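## Task

Carry plate M90 to the empty nest OUT and leave it seated flat within the locators, with its A1 well at the corner labelled A1. Every other plate must finish exactly where it began, either seated in its nest or home in its slot of plate hotel H1. Anything that stays in place only because the robot is holding it does not count. At the end, open the gripper and pull it away.

## Robot and tools

Setup. There is one six-joint arm with a two-finger parallel gripper. There are six plates, each sitting either in hotel H1 or on nest N1 or N2. Nest OUT starts empty. Nest RD has a fixed bar-code scanner beside it. To identify a plate, lay it flat in RD with A1 at RD's A1 corner and keep the gripper out of the scanner's line of sight. Well A1 is always at the plate's cut-off corner. H1 has 6 shelves, with slot 1 lowest. A plate is home when it lies flat on its shelf, short end facing out, and is pushed fully back against the stop. A plate released partway in can tip off the shelf. 'Seated' means lying flat inside the locators.

Frames. Reported poses use the scene frame. Its origin is on the table top directly under the arm base. +z is up, and +y is to the left when facing along +x. The base may be tilted relative to the table, and the reported hand position gets less accurate at long reach. The gripper has its own axes: the fingers point along its +z and close along its y. end_effector_position is the point between the pads when they are closed. Closed fingertips reach about 33 mm past that point, and fully open ones about 9 mm. Closing pushes the tips roughly 24 mm further from the arm, so leave that much clearance above any surface.

execute_actions(actions). This takes a list of actions that run in order. An empty list just returns the current state and images. Each action may contain rows, steps and until.
- rows: a list of 1 to 15 rows, each applied for one control step (1/30 s). A row has exactly 9 numbers, each in [-1, 1], in this order: dx, dy, dz, rx, ry, rz, position, force_limit, speed.
- dx, dy, dz, rx, ry, rz are offsets, not poses. They are given in the gripper's own axes and measured from the gripper pose at the start of the action. For the first action in a call, that start is the pose last reported. Every row in an action refers back to that same start, so rows do not add up. Scale: 1.0 equals 0.6 m, or 180 degrees for rotation. rx, ry, rz together form a single rotation vector. At each step the commanded pose is clipped to at most 70 mm and 16 degrees away from the measured pose. If the controller cannot meet both position and orientation, position wins.
- position is an absolute gripper command: +1 is fully open (140 mm), about -0.8 brings the pads together, and -1 keeps closing until something blocks the fingers. force_limit sets grip force on parts up to 40 mm wide: about 14 N at -1, 60 N at 0 and 107 N at +1. speed sets how fast the finger gap changes: about 30 mm/s at -1, 140 at 0 and 250 at +1.
- steps: an integer from 1 to 450, and at least the number of rows. It defaults to 15. After the last row, the arm keeps heading for that row's target and the gripper keeps that row's command. A hold will not reliably finish a move that was cut short, so send the remaining offset in the next action.
- until: ends the action early once every condition is true. It only reads devices and does not brake the arm. Only the scanner can be named. Its fields are code (an ID such as "c56", or "no_read") and reads. A condition is written as a value or as [comparison, value], with comparison one of =, !=, <, <=, >, >=. Numbers always need a comparison. Example: {"steps": 150, "until": {"scanner": {"code": "m90"}}}. Any out-of-range number or unknown name rejects the whole call before anything moves.

zoom_image(camera, region). camera is cam_high, cam_low or cam_wrist. Each camera's full image is 896x504. region is [x0, y0, x1, y1] in pixels of that image, measured from the top-left, and can be at most 504x504.

finished_scene(scene). Pass the current scene's number. This ends the scene irreversibly, after the robot has held its final command, and the result tells you whether the goal was met. The goal must be met and stay met.

Results. Each result gives end_effector_position (m), end_effector_quat_wxyz, and linear and angular velocities (m/s, rad/s), all in the scene frame. 'Hand target' is the pose the controller is currently steering toward. object_status: 0 means moving; 1 means blocked while opening; 2 means blocked while closing (a grip); 3 means the fingers reached the command or the pads met, and a thin part may still be held. It updates shortly after the fingers stop. position_measured is in nonlinear counts: 3 is fully open and 230 is pads together. The scanner reports code (never a wrong ID) and reads (how many times code has changed from no_read to an ID). 'pose unreachable' means the clearance check, which treats any mount under the base as part of the arm, changed or blocked the target. The arm then goes a little further and rests until new rows arrive. MOTOR HOT warns that a motor is near its heat limit.

Gripping. Close with position -1 and confirm object_status is 2. Stopped fingers stay put until the position number changes by at least 0.01, or until the object slips or is lost. To squeeze harder while gripping, raise force_limit and switch position between -1 and -0.98.

Avoid. Never drop or knock anything off the table. Keep outside forces under 144 N. Stay within the joint torque limits: 323 N m for waist and shoulder, 152 for elbow, 42.7 for the three wrist joints, including the weight of what is held. Breaking these stops the arm for 10 s and skips the rest of the call. Overheating sets the brakes until the motors cool, and holding a load, even while idle, adds heat. Ramp motions gently: increasing an offset by about 0.01 per row gives roughly 0.18 m/s. Abrupt starts, slams and hard pushes can shake a plate loose and count against you. Expect occasional brief tugs on the held part or nudges to loose objects. The robot keeps holding its last command while you think. Joint speeds are capped at 2.09 rad/s (waist, shoulder), 3.14 (elbow) and 3.93 (wrist joints), and the elbow cannot straighten fully.

Each tool is called after "Call:" as name(argument=value, ...), one argument or row to a line, values as JSON.

## Session

Call:
execute_actions(
  actions=[],
)

Scene clock: 0.00 s.
end_effector_position=(+0.2199, +0.4768, +0.1349) position_measured=3 object_status=3 end_effector_quat_wxyz=(-0.384, +0.687, -0.433, -0.439) end_effector_velocity=(+0.000, +0.000, -0.001) end_effector_angular_velocity=(-0.000, +0.001, -0.000)
Joint positions: [0.404 0.349 2.534 1.609 1.213 1.691]
Joint velocities: [ 0.     0.002 -0.     0.     0.    -0.   ]
Hand target: +0.220, +0.477, +0.135; -0.384, +0.687, -0.433, -0.439
scanner: code=no_read reads=0

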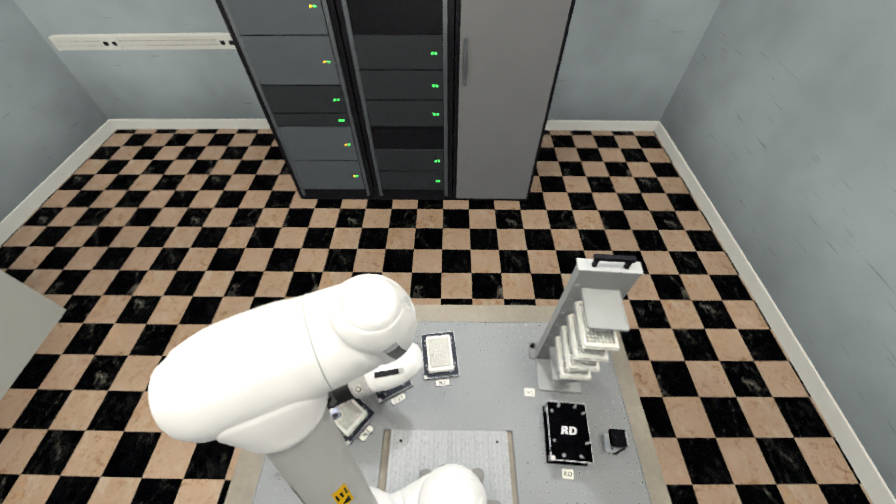

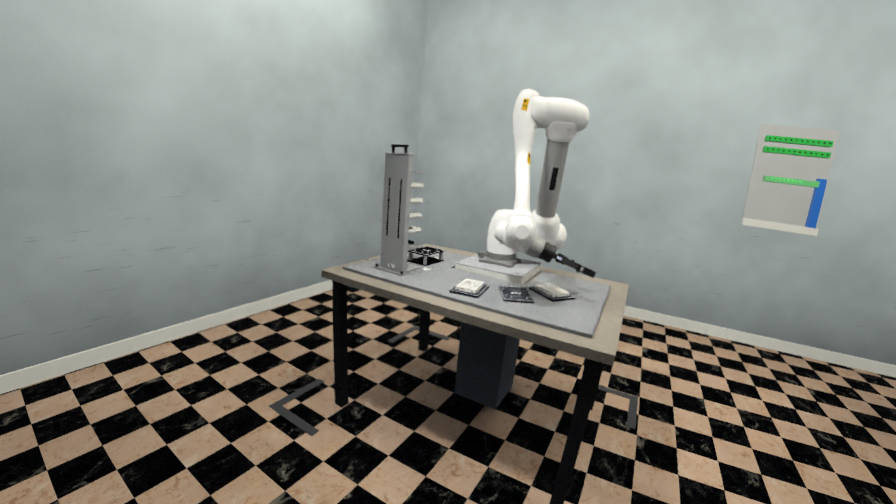

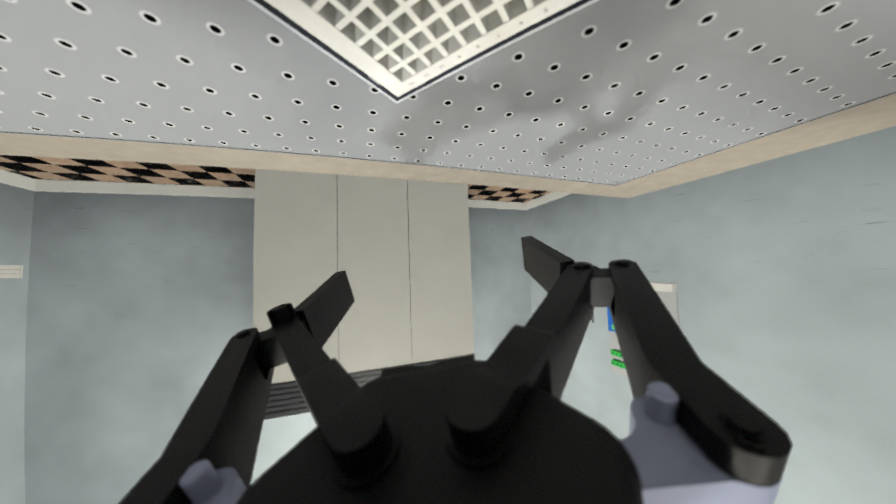

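Call:
zoom_image(
  camera="cam_high",
  region=[500, 240, 680, 500],
)

Call:
zoom_image(
  camera="cam_low",
  region=[320, 130, 640, 340],
)

Call:
zoom_image(
  camera="cam_high",
  region=[300, 300, 540, 500],
)

Region (500, 240, 680, 500) of cam_high's 896x504 image, scaled by 1.938, with more detail than that image has; it fills the left 349 columns of this view, and the rest is white.

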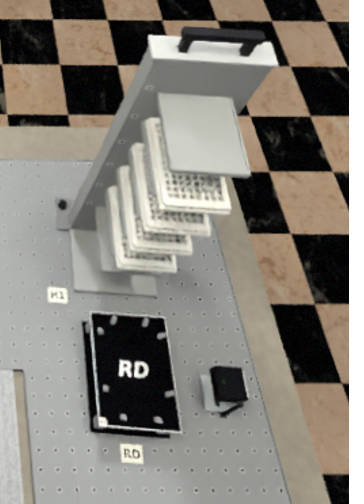

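Region (320, 130, 640, 340) of cam_low's 896x504 image, scaled by 1.575, with more detail than that image has; it fills the top 331 rows of this view, and the rest is white.

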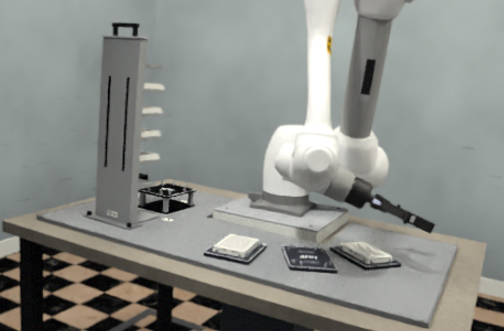

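Region (300, 300, 540, 500) of cam_high's 896x504 image, scaled by 2.100, with more detail than that image has.

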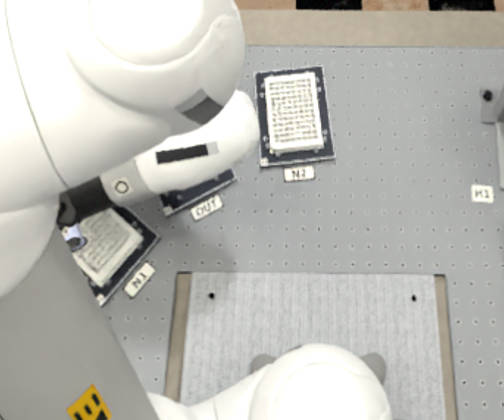

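Call:
execute_actions(
  actions=[
    {"rows":[[-0.03,-0.01,-0.03,0,0,0,1,0,0],[-0.06,-0.02,-0.06,0,0,0,1,0,0],[-0.1,-0.04,-0.1,-0.02,0.02,-0.02,1,0,0],[-0.14,-0.06,-0.15,-0.04,0.05,-0.05,1,0,0],[-0.18,-0.08,-0.2,-0.06,0.07,-0.07,1,0,0],[-0.22,-0.1,-0.25,-0.09,0.1,-0.1,1,0,0],[-0.258,-0.253,-0.77,-0.2737,0.3129,-0.3086,1,0,0]],"steps":90},
  ],
)

Scene clock: 14.17 s.
end_effector_position=(+0.4498, +0.1463, +0.4491) position_measured=3 object_status=3 end_effector_quat_wxyz=(-0.000, +1.000, -0.001, +0.000) end_effector_velocity=(-0.001, +0.000, -0.000) end_effector_angular_velocity=(+0.000, +0.000, +0.000)
Joint positions: [ 0.241 -0.137  1.763 -0.011  1.517  1.832]
Joint velocities: [ 0.    -0.001  0.001  0.001  0.     0.   ]
Hand target: +0.450, +0.146, +0.449; -0.000, +1.000, -0.001, +0.000
Off the commanded pose: 0.001 m, 0 deg.
scanner: code=no_read reads=0

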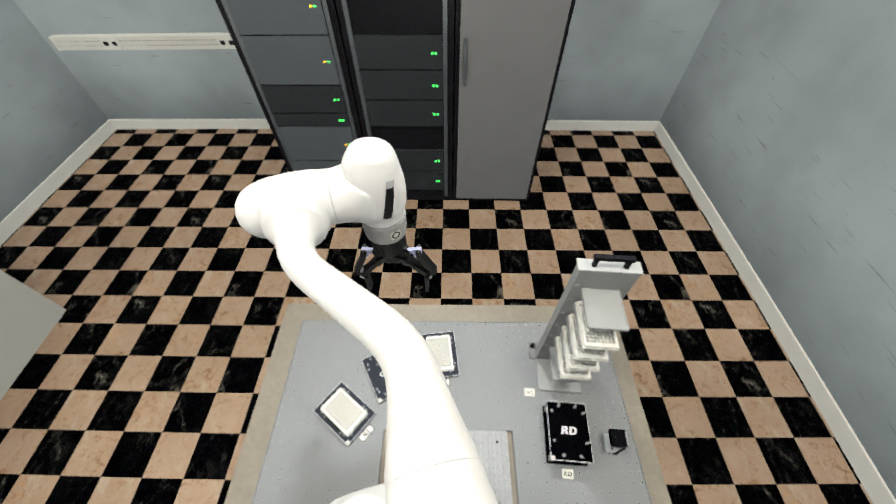

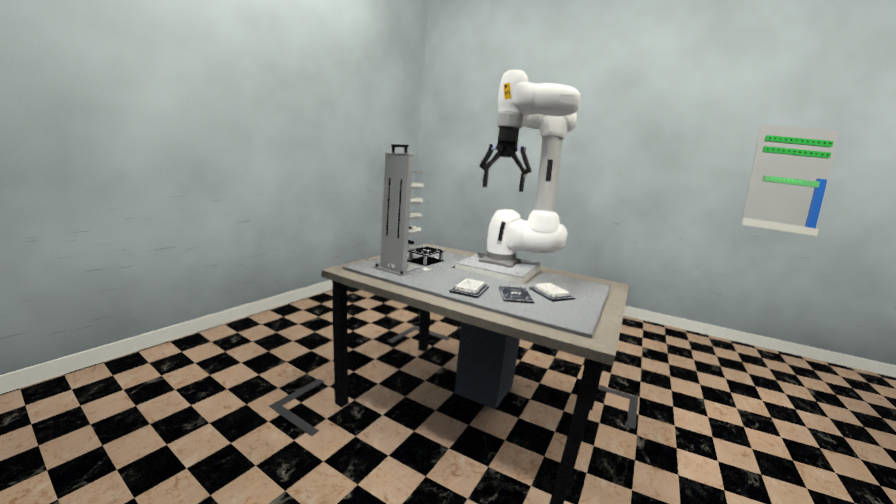

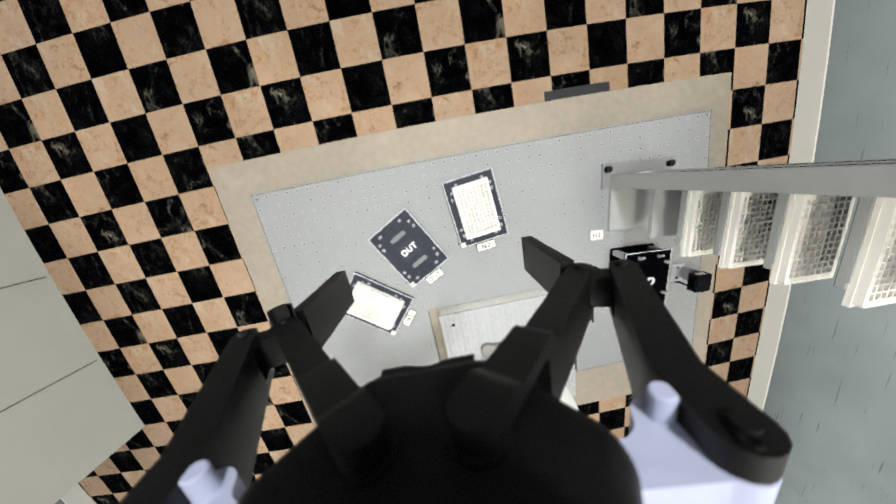

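Call:
zoom_image(
  camera="cam_wrist",
  region=[590, 140, 896, 320],
)

Call:
zoom_image(
  camera="cam_wrist",
  region=[330, 150, 530, 350],
)

Region (590, 140, 896, 320) of cam_wrist's 896x504 image, scaled by 1.647, with more detail than that image has; it fills the top 296 rows of this view, and the rest is white.

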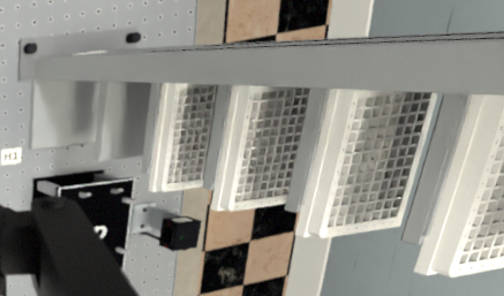

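Region (330, 150, 530, 350) of cam_wrist's 896x504 image, scaled by 2.520, with more detail than that image has.

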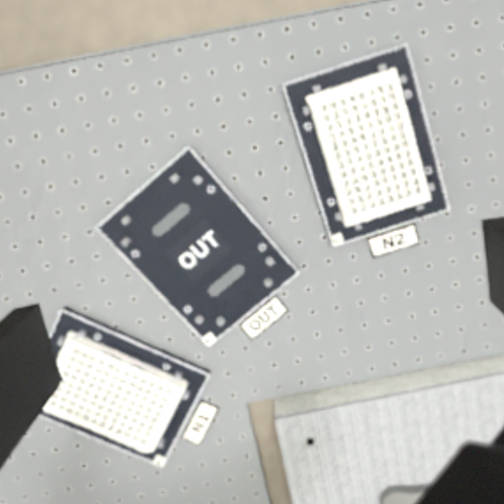

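Call:
execute_actions(
  actions=[
    {"rows":[[0,0.02,0.02,0,0,0,1,0,0],[0,0.05,0.05,0,0,0,1,0,0],[0,0.08,0.08,0,0,0,1,0,0],[0,0.12,0.12,0,0,0,1,0,0],[0,0.16,0.16,0,0,0,1,0,0],[0,0.2,0.2,0,0,0,1,0,0],[0,0.24,0.24,0,0,0,1,0,0],[0,0.28,0.29,0,0,0,1,0,0],[0,0.32,0.34,0,0,0,1,0,0],[0,0.36,0.4,0,0,0,1,0,0],[0,0.41,0.5,0,0,0,1,0,0]],"steps":45},
  ],
)

Scene clock: 21.20 s.
end_effector_position=(+0.4491, -0.0989, +0.1489) position_measured=3 object_status=3 end_effector_quat_wxyz=(-0.000, +1.000, -0.000, -0.000) end_effector_velocity=(+0.000, +0.000, +0.001) end_effector_angular_velocity=(-0.000, -0.001, -0.001)
Joint positions: [-0.3    0.014  2.197 -0.013  0.927  1.297]
Joint velocities: [ 0.    -0.001 -0.     0.    -0.     0.001]
Hand target: +0.449, -0.099, +0.149; -0.000, +1.000, -0.000, -0.000
Off the commanded pose: 0.001 m, 0 deg.
scanner: code=no_read reads=0

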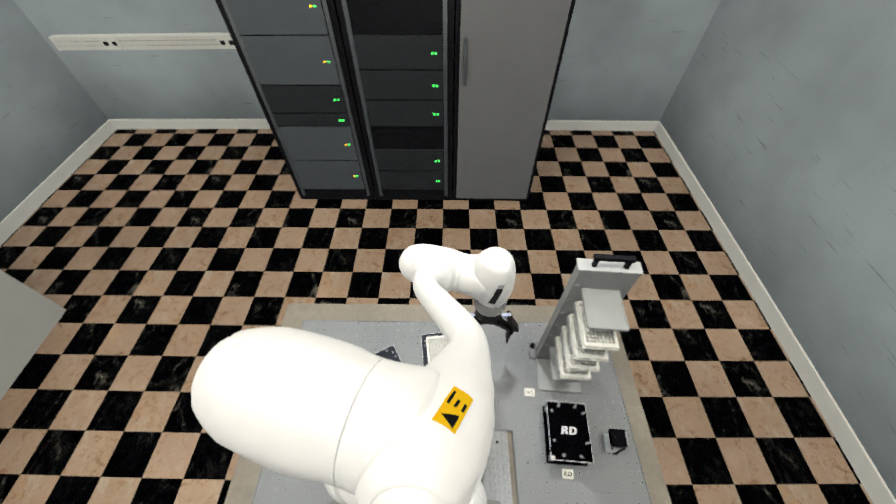

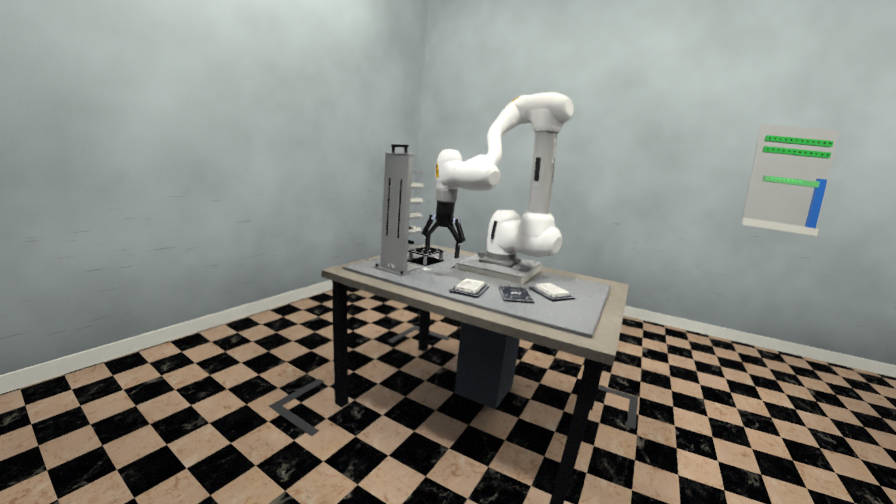

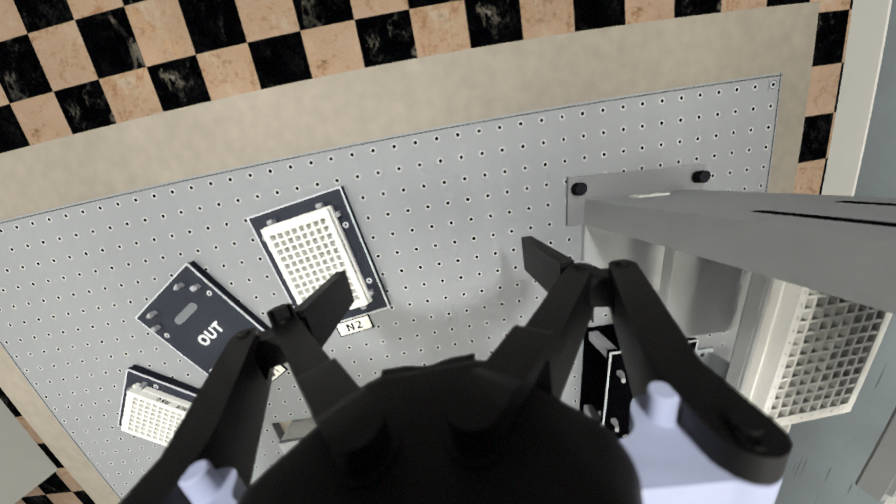

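Call:
zoom_image(
  camera="cam_wrist",
  region=[240, 180, 400, 340],
)

Call:
zoom_image(
  camera="cam_wrist",
  region=[110, 360, 210, 440],
)

Region (240, 180, 400, 340) of cam_wrist's 896x504 image, scaled by 3.150, with more detail than that image has.

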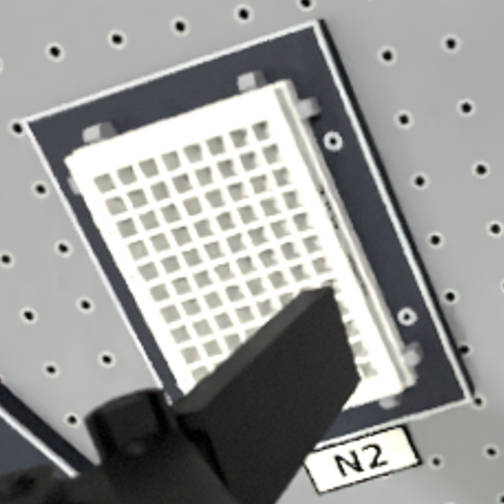

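Region (110, 360, 210, 440) of cam_wrist's 896x504 image, scaled by 5.040, with more detail than that image has; it fills the top 403 rows of this view, and the rest is white.

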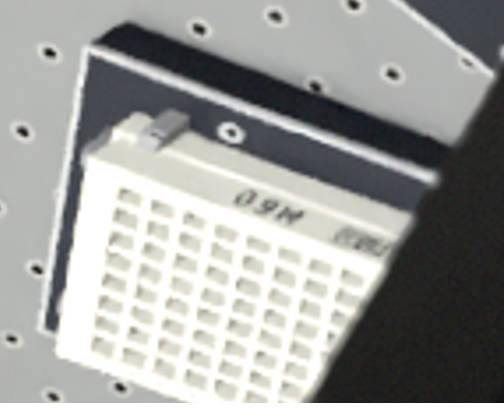

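Call:
execute_actions(
  actions=[
    {"rows":[[-0.02,-0.03,0,0.02,0,0,-0.7,0,0],[-0.04,-0.06,0,0.04,0,0,-0.7,0,0],[-0.07,-0.1,0,0.07,0,0,-0.7,0,0],[-0.1,-0.14,0,0.1,0,0,-0.7,0,0],[-0.13,-0.18,0,0.14,0,0,-0.7,0,0],[-0.16,-0.22,0,0.18,0,0,-0.7,0,0],[-0.18,-0.25,0,0.23,0,0,-0.7,0,0],[-0.2,-0.28,0.05,0.3,0,0,-0.7,0,0]],"steps":45},
  ],
)

Scene clock: 33.67 s.
end_effector_position=(+0.3290, +0.0697, +0.1191) position_measured=217 object_status=3 end_effector_quat_wxyz=(-0.454, +0.891, -0.000, -0.000) end_effector_velocity=(-0.000, +0.000, +0.000) end_effector_angular_velocity=(+0.001, +0.001, -0.002)
Joint positions: [-0.647  0.182  2.457  0.748  1.271  0.419]
Joint velocities: [ 0.     0.     0.001  0.001 -0.     0.001]
Hand target: +0.329, +0.070, +0.119; -0.454, +0.891, -0.000, -0.000
Off the commanded pose: 0.001 m, 0 deg.
scanner: code=no_read reads=0

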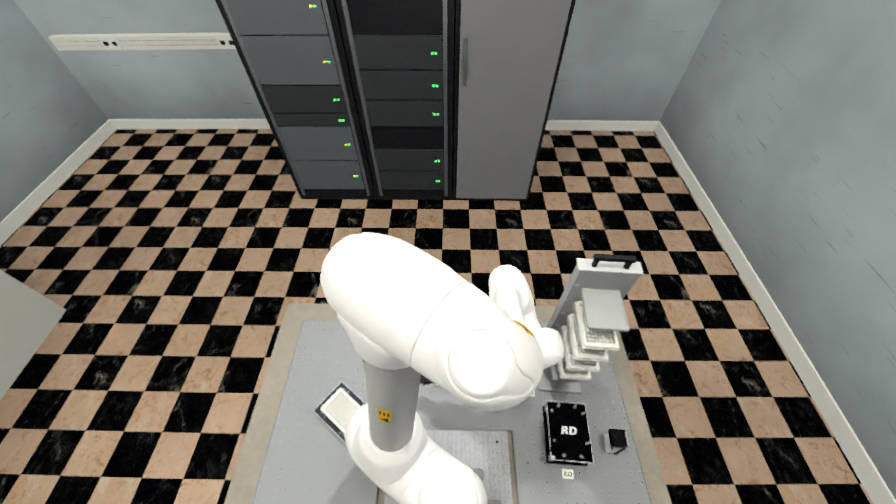

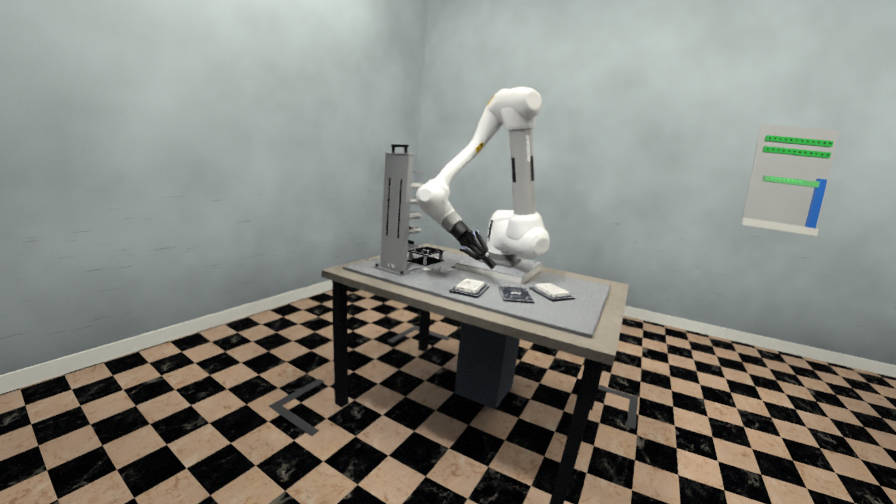

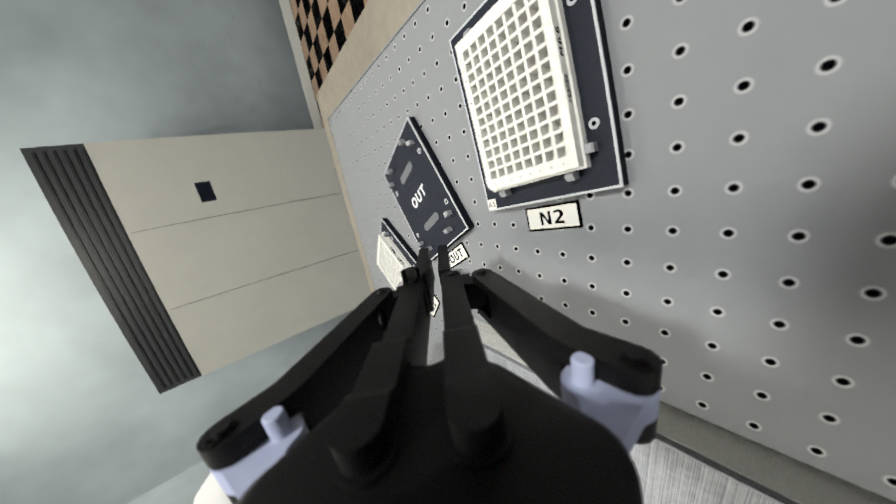

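Call:
zoom_image(
  camera="cam_wrist",
  region=[520, 0, 620, 120],
)

Call:
zoom_image(
  camera="cam_wrist",
  region=[365, 215, 425, 295],
)

Region (520, 0, 620, 120) of cam_wrist's 896x504 image, scaled by 4.200, with more detail than that image has.

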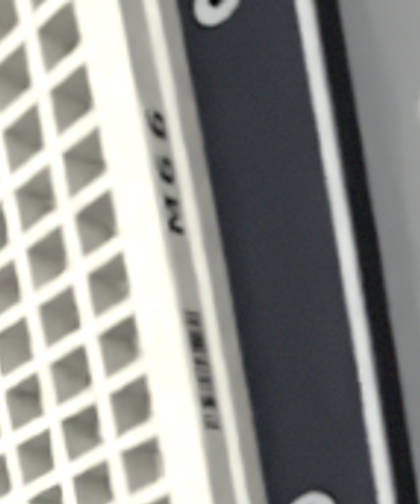

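Region (365, 215, 425, 295) of cam_wrist's 896x504 image, scaled by 6.300, with more detail than that image has; it fills the left 378 columns of this view, and the rest is white.

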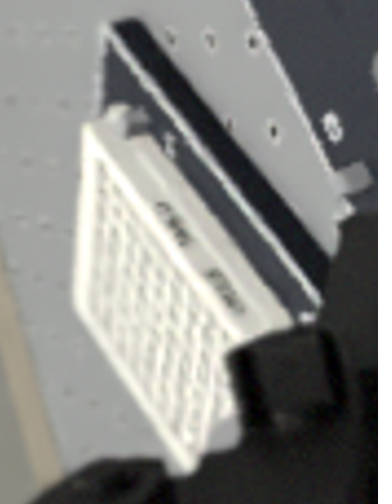

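Call:
execute_actions(
  actions=[
    {"rows":[[-0.01,-0.02,0.03,0,0,0,-0.7,0,0],[-0.02,-0.05,0.07,0,0,0,-0.7,0,0],[-0.03,-0.08,0.11,0,0,0,-0.7,0,0],[-0.045,-0.11,0.16,0,0,0,-0.7,0,0],[-0.06,-0.15,0.21,0,0,0,-0.7,0,0],[-0.07,-0.18,0.25,0,0,0,-0.7,0,0],[-0.083,-0.215,0.297,0,0,0,-0.7,0,0]],"steps":30},
  ],
)

Scene clock: 38.63 s.
end_effector_position=(+0.2794, +0.2894, +0.1189) position_measured=217 object_status=3 end_effector_quat_wxyz=(-0.454, +0.891, -0.000, -0.000) end_effector_velocity=(+0.000, +0.000, -0.000) end_effector_angular_velocity=(-0.000, +0.000, +0.001)
Joint positions: [-0.058  0.051  2.634  1.223  1.022  0.541]
Joint velocities: [ 0.     0.002 -0.001 -0.    -0.001 -0.001]
Hand target: +0.279, +0.289, +0.119; -0.454, +0.891, -0.000, -0.000
Off the commanded pose: 0.000 m, 0 deg.
scanner: code=no_read reads=0

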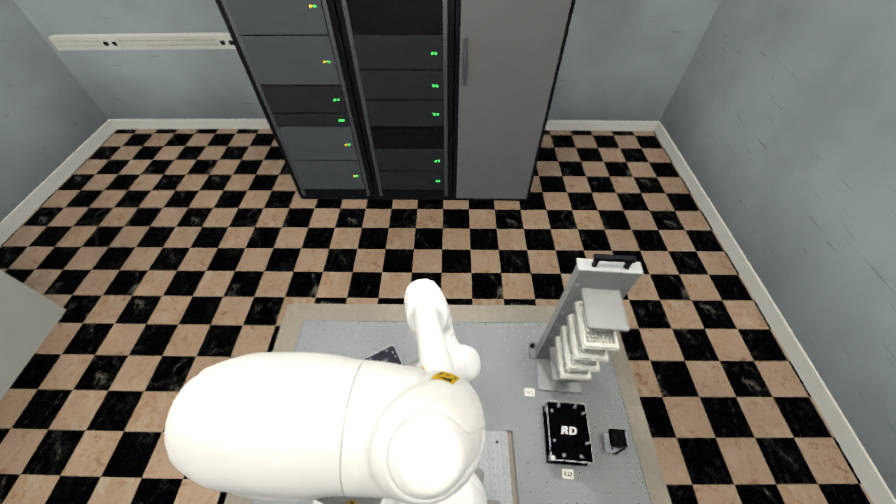

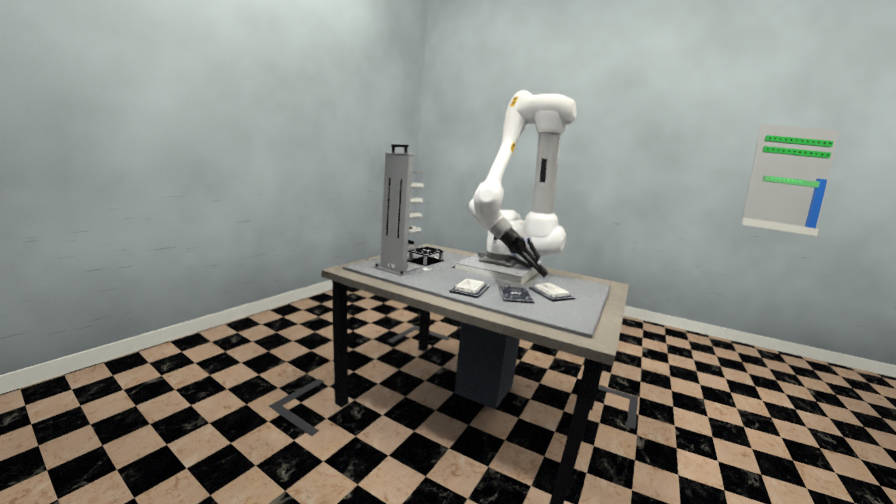

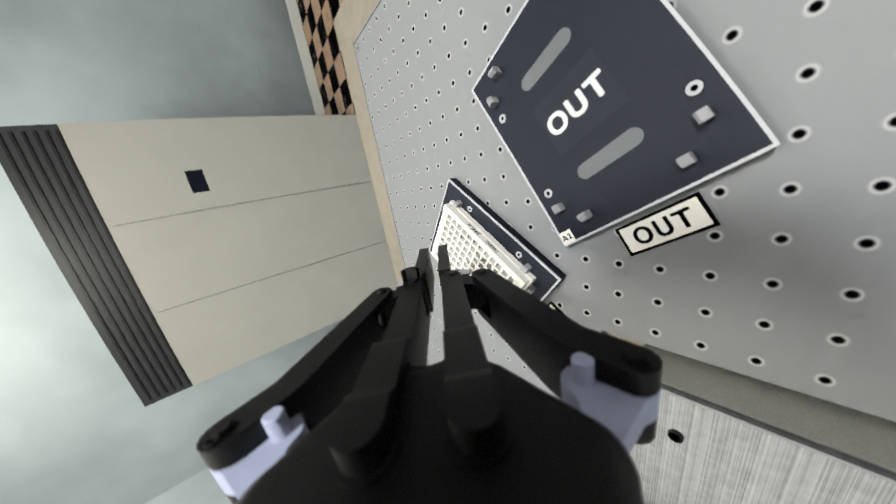

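Call:
zoom_image(
  camera="cam_wrist",
  region=[450, 200, 520, 270],
)

Region (450, 200, 520, 270) of cam_wrist's 896x504 image, scaled by 7.200, with more detail than that image has.

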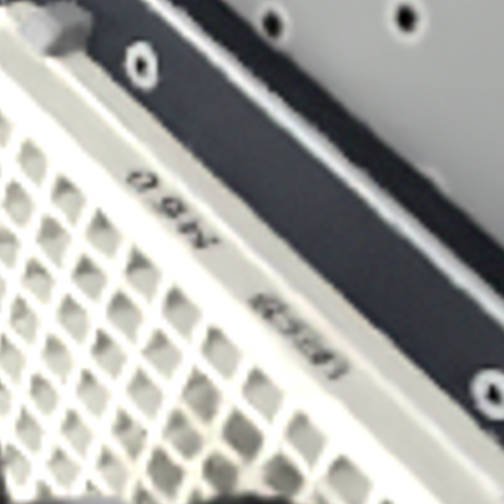

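Call:
execute_actions(
  actions=[
    {"rows":[[0,-0.02,-0.03,-0.02,0,0,-0.7,0,0],[0,-0.04,-0.08,-0.04,0,0,-0.7,0,0],[0.01,-0.07,-0.14,-0.07,0,0,-0.7,0,0],[0.01,-0.09,-0.21,-0.11,0,0,-0.7,0,0],[0.02,-0.11,-0.29,-0.15,0,0,-0.7,0,0],[0.02,-0.13,-0.37,-0.19,0,0,-0.7,0,0],[0.03,-0.14,-0.45,-0.23,0,0,-0.7,0,0],[0.033,-0.161,-0.714,-0.3,0,0,-0.7,0,0]],"steps":40},
    {"rows":[[-0.02,0.03,0,0,0,0,-0.7,0,0],[-0.05,0.08,0,0,0,0,-0.7,0,0],[-0.09,0.15,0,0,0,0,-0.7,0,0],[-0.13,0.22,0,0,0,0,-0.7,0,0],[-0.18,0.3,0,0,0,0,-0.7,0,0],[-0.3,0.5,0,0,0,0,-0.7,0,0]],"steps":35},
  ],
)

Scene clock: 59.57 s.
end_effector_position=(+0.1179, -0.2991, +0.4480) position_measured=217 object_status=3 end_effector_quat_wxyz=(+0.002, +1.000, -0.002, -0.002) end_effector_velocity=(+0.015, -0.064, +0.000) end_effector_angular_velocity=(+0.102, -0.138, +0.063)
Joint positions: [-1.311 -0.412  1.949 -0.007  1.59   0.282]
Joint velocities: [-0.181  0.138 -0.08   0.164  0.    -0.241]
Hand target: +0.118, -0.300, +0.448; +0.000, +1.000, -0.001, -0.000
Off the commanded pose: 0.002 m, 0 deg.
scanner: code=no_read reads=0

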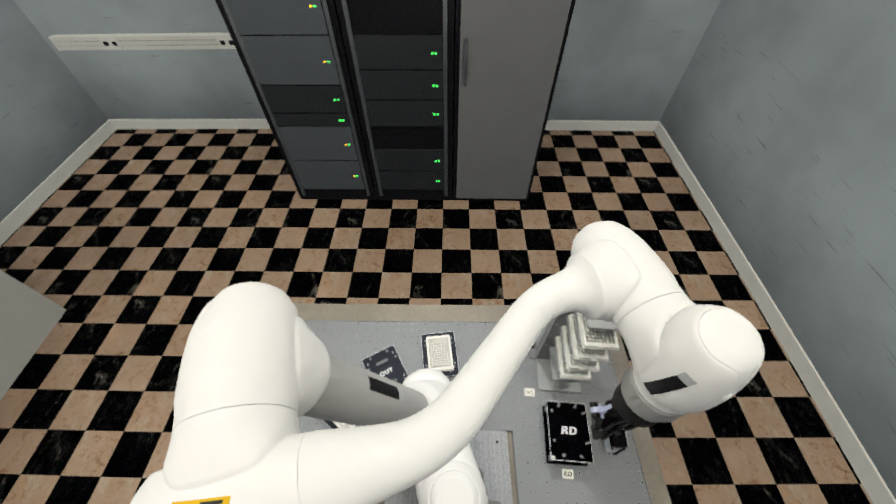

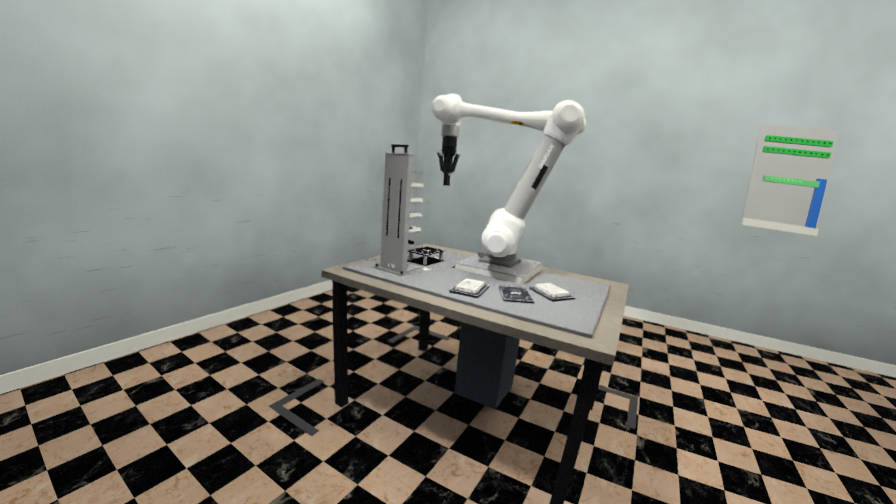

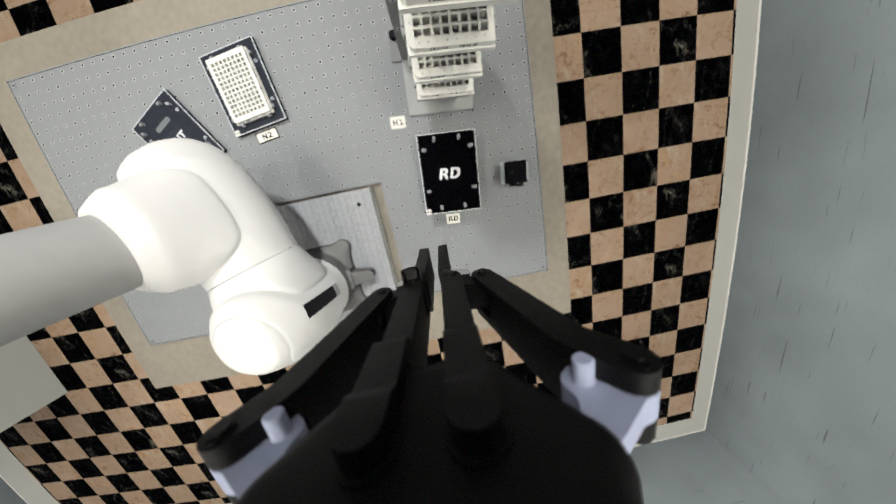

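Call:
execute_actions(
  actions=[
    {"rows":[[0.01,0.03,0.01,0,0.03,0,-0.7,0,0],[0.02,0.08,0.02,0,0.07,0,-0.7,0,0],[0.04,0.14,0.04,0,0.12,0,-0.7,0,0],[0.06,0.2,0.06,0,0.18,0,-0.7,0,0],[0.08,0.27,0.09,0,0.25,0,-0.7,0,0],[0.133,0.467,0.15,0,0.5,0,-0.7,0,0]],"steps":60},
    {"rows":[[0,0,0.03,0.02,0,0,-0.7,0,0],[0,-0.01,0.07,0.04,0,0,-0.7,0,0],[0,-0.02,0.12,0.07,0,0,-0.7,0,0],[0,-0.03,0.18,0.1,0,0,-0.7,0,0],[0,-0.05,0.33,0.16,0,0,-0.7,0,0]],"steps":30},
  ],
)

Scene clock: 67.33 s.
end_effector_position=(+0.3947, -0.5505, +0.3583) position_measured=217 object_status=3 end_effector_quat_wxyz=(-0.174, +0.687, +0.175, +0.684) end_effector_velocity=(-0.000, -0.000, +0.000) end_effector_angular_velocity=(-0.001, +0.000, -0.000)
Joint positions: [-1.494  0.498  1.804  1.286  1.86  -0.787]
Joint velocities: [-0.    -0.    -0.001 -0.    -0.     0.   ]
Hand target: +0.395, -0.550, +0.358; -0.174, +0.687, +0.175, +0.684
Off the commanded pose: 0.000 m, 0 deg.
scanner: code=no_read reads=0

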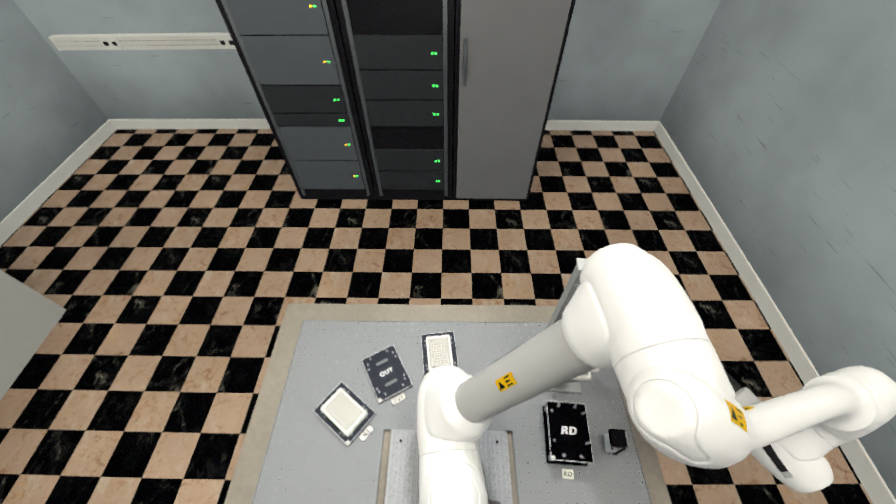

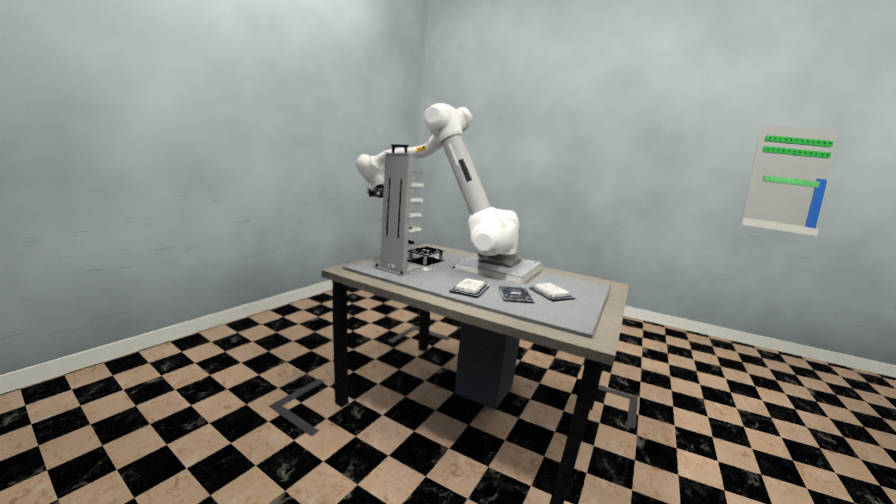

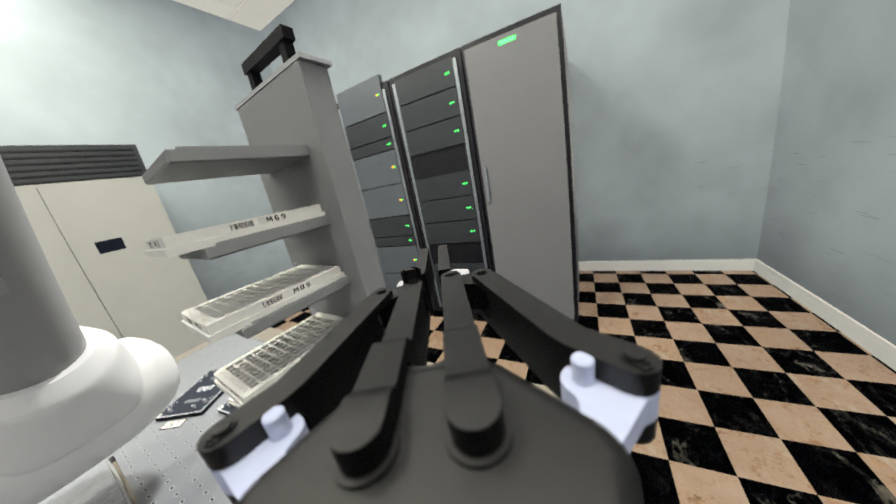

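Slot 5 = M69, slot 4 = M09. Lower to see the others.

Call:
execute_actions(
  actions=[
    {"rows":[[-0.02,0,0,0,0,0,-0.7,0,0],[-0.05,0,0,0,0,0,-0.7,0,0],[-0.09,0,0,0,0,0,-0.7,0,0],[-0.13,0,0,0,0,0,-0.7,0,0],[-0.18,0,0,0,0,0,-0.7,0,0],[-0.22,0,0,0,0,0,-0.7,0,0],[-0.26,0,0,0,0,0,-0.7,0,0]],"steps":25},
  ],
)

Call:
zoom_image(
  camera="cam_wrist",
  region=[100, 60, 400, 360],
)

Scene clock: 70.27 s.
end_effector_position=(+0.3941, -0.5511, +0.2024) position_measured=217 object_status=3 end_effector_quat_wxyz=(-0.174, +0.687, +0.175, +0.684) end_effector_velocity=(+0.000, -0.000, -0.000) end_effector_angular_velocity=(-0.001, -0.000, +0.000)
Joint positions: [-1.495  0.696  1.842  1.227  1.788 -1.02 ]
Joint velocities: [ 0.001  0.001 -0.001  0.     0.    -0.   ]
Hand target: +0.394, -0.551, +0.202; -0.174, +0.687, +0.175, +0.684
Off the commanded pose: 0.000 m, 0 deg.
scanner: code=no_read reads=0

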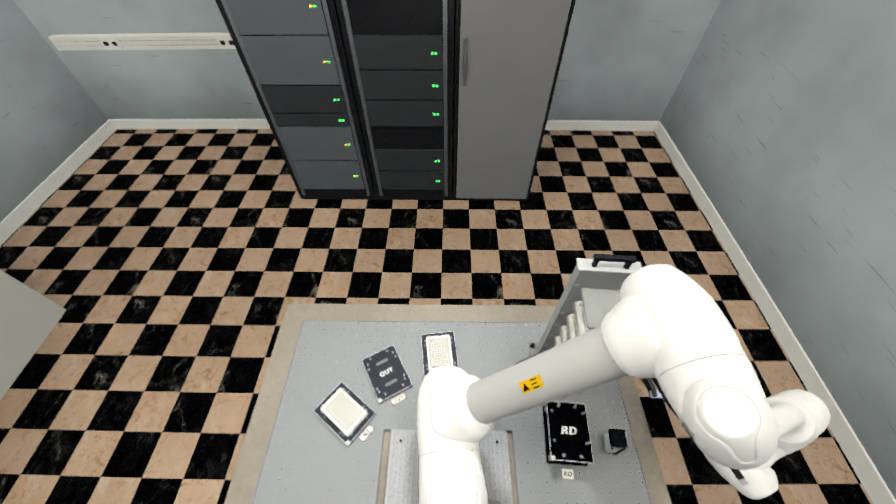

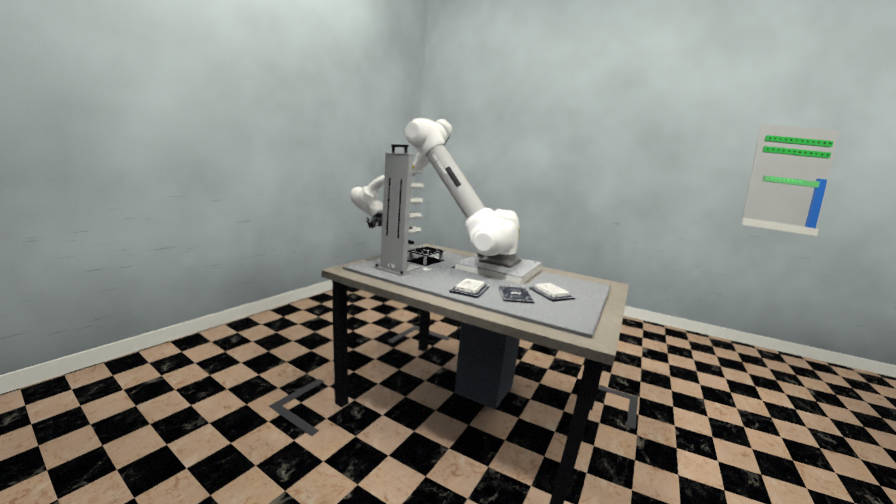

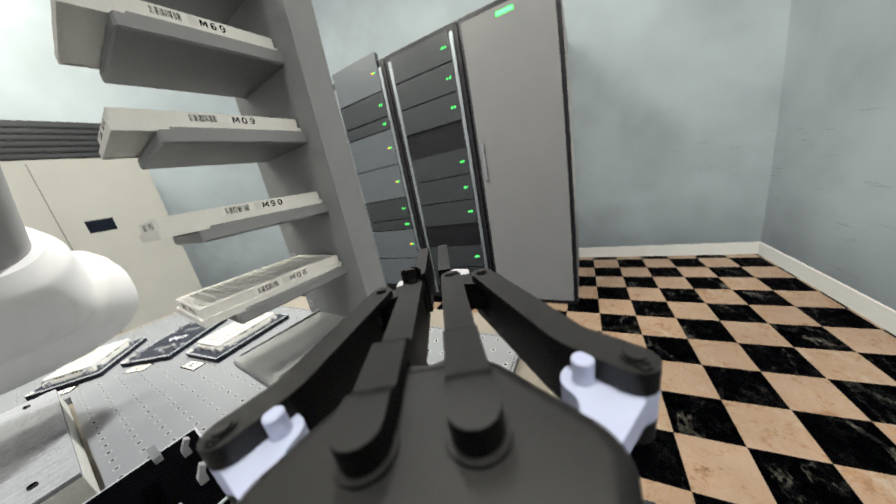

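Region (100, 60, 400, 360) of cam_wrist's 896x504 image, scaled by 1.680, with more detail than that image has.

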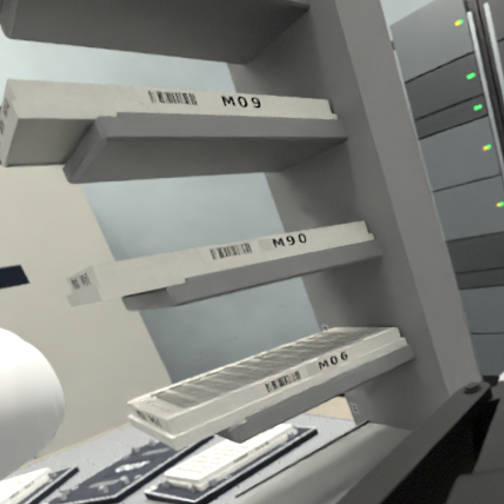

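Call:
execute_actions(
  actions=[
    {"rows":[[0.01,-0.01,-0.03,-0.02,0,0,1,0,0],[0.02,-0.03,-0.07,-0.04,0,0,1,0,0],[0.04,-0.06,-0.12,-0.07,0,0,1,0,0],[0.06,-0.1,-0.17,-0.1,0,0,1,0,0],[0.08,-0.15,-0.21,-0.14,0,0,1,0,0],[0.113,-0.23,-0.243,-0.181,0,0,1,0,0]],"steps":28},
    {"rows":[[0,-0.02,0,0,0,0,1,0,0],[0,-0.05,0.01,0,0,0,1,0,0],[0,-0.09,0.02,0,0,0,1,0,0],[0,-0.14,0.03,0,0,0,1,0,0],[0,-0.19,0.05,0,0,0,1,0,0],[0,-0.26,0.08,0,0,0,1,0,0]],"steps":28},
  ],
)

Scene clock: 93.40 s.
end_effector_position=(+0.2596, -0.3467, +0.2698) position_measured=3 object_status=3 end_effector_quat_wxyz=(+0.026, +0.708, -0.023, +0.706) end_effector_velocity=(-0.000, -0.000, +0.000) end_effector_angular_velocity=(-0.001, +0.000, -0.000)
Joint positions: [-1.916  0.227  2.572  1.328  1.655 -1.254]
Joint velocities: [-0.001 -0.    -0.    -0.     0.    -0.001]
Hand target: +0.260, -0.347, +0.270; +0.026, +0.708, -0.023, +0.706
Off the commanded pose: 0.000 m, 0 deg.
scanner: code=no_read reads=0

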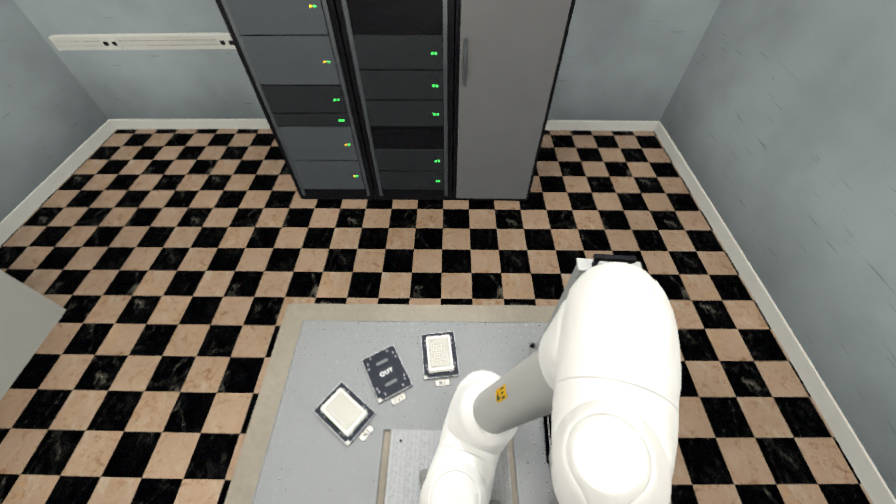

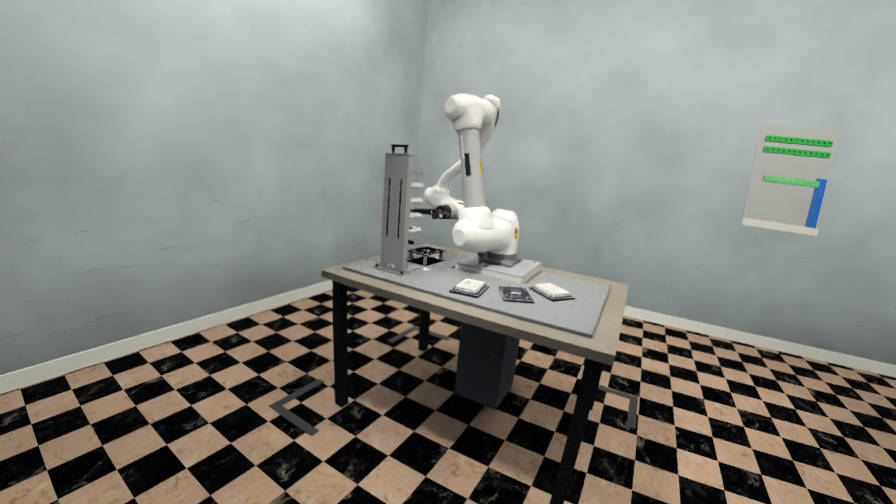

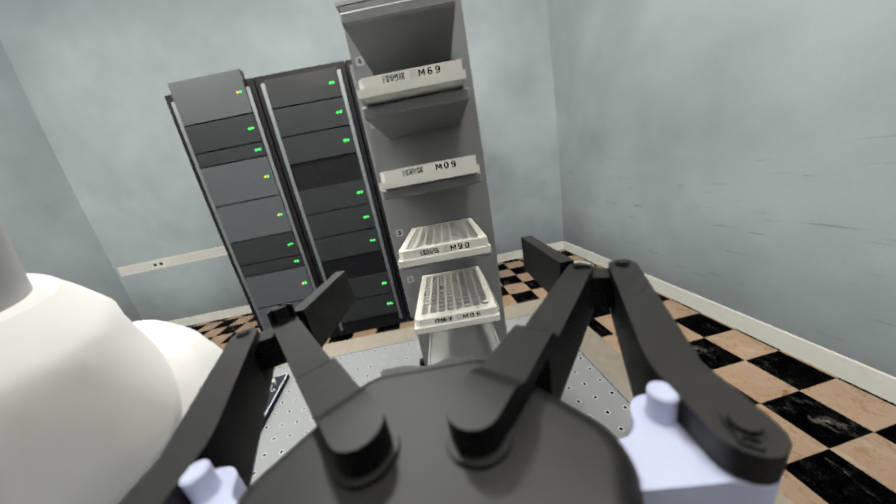

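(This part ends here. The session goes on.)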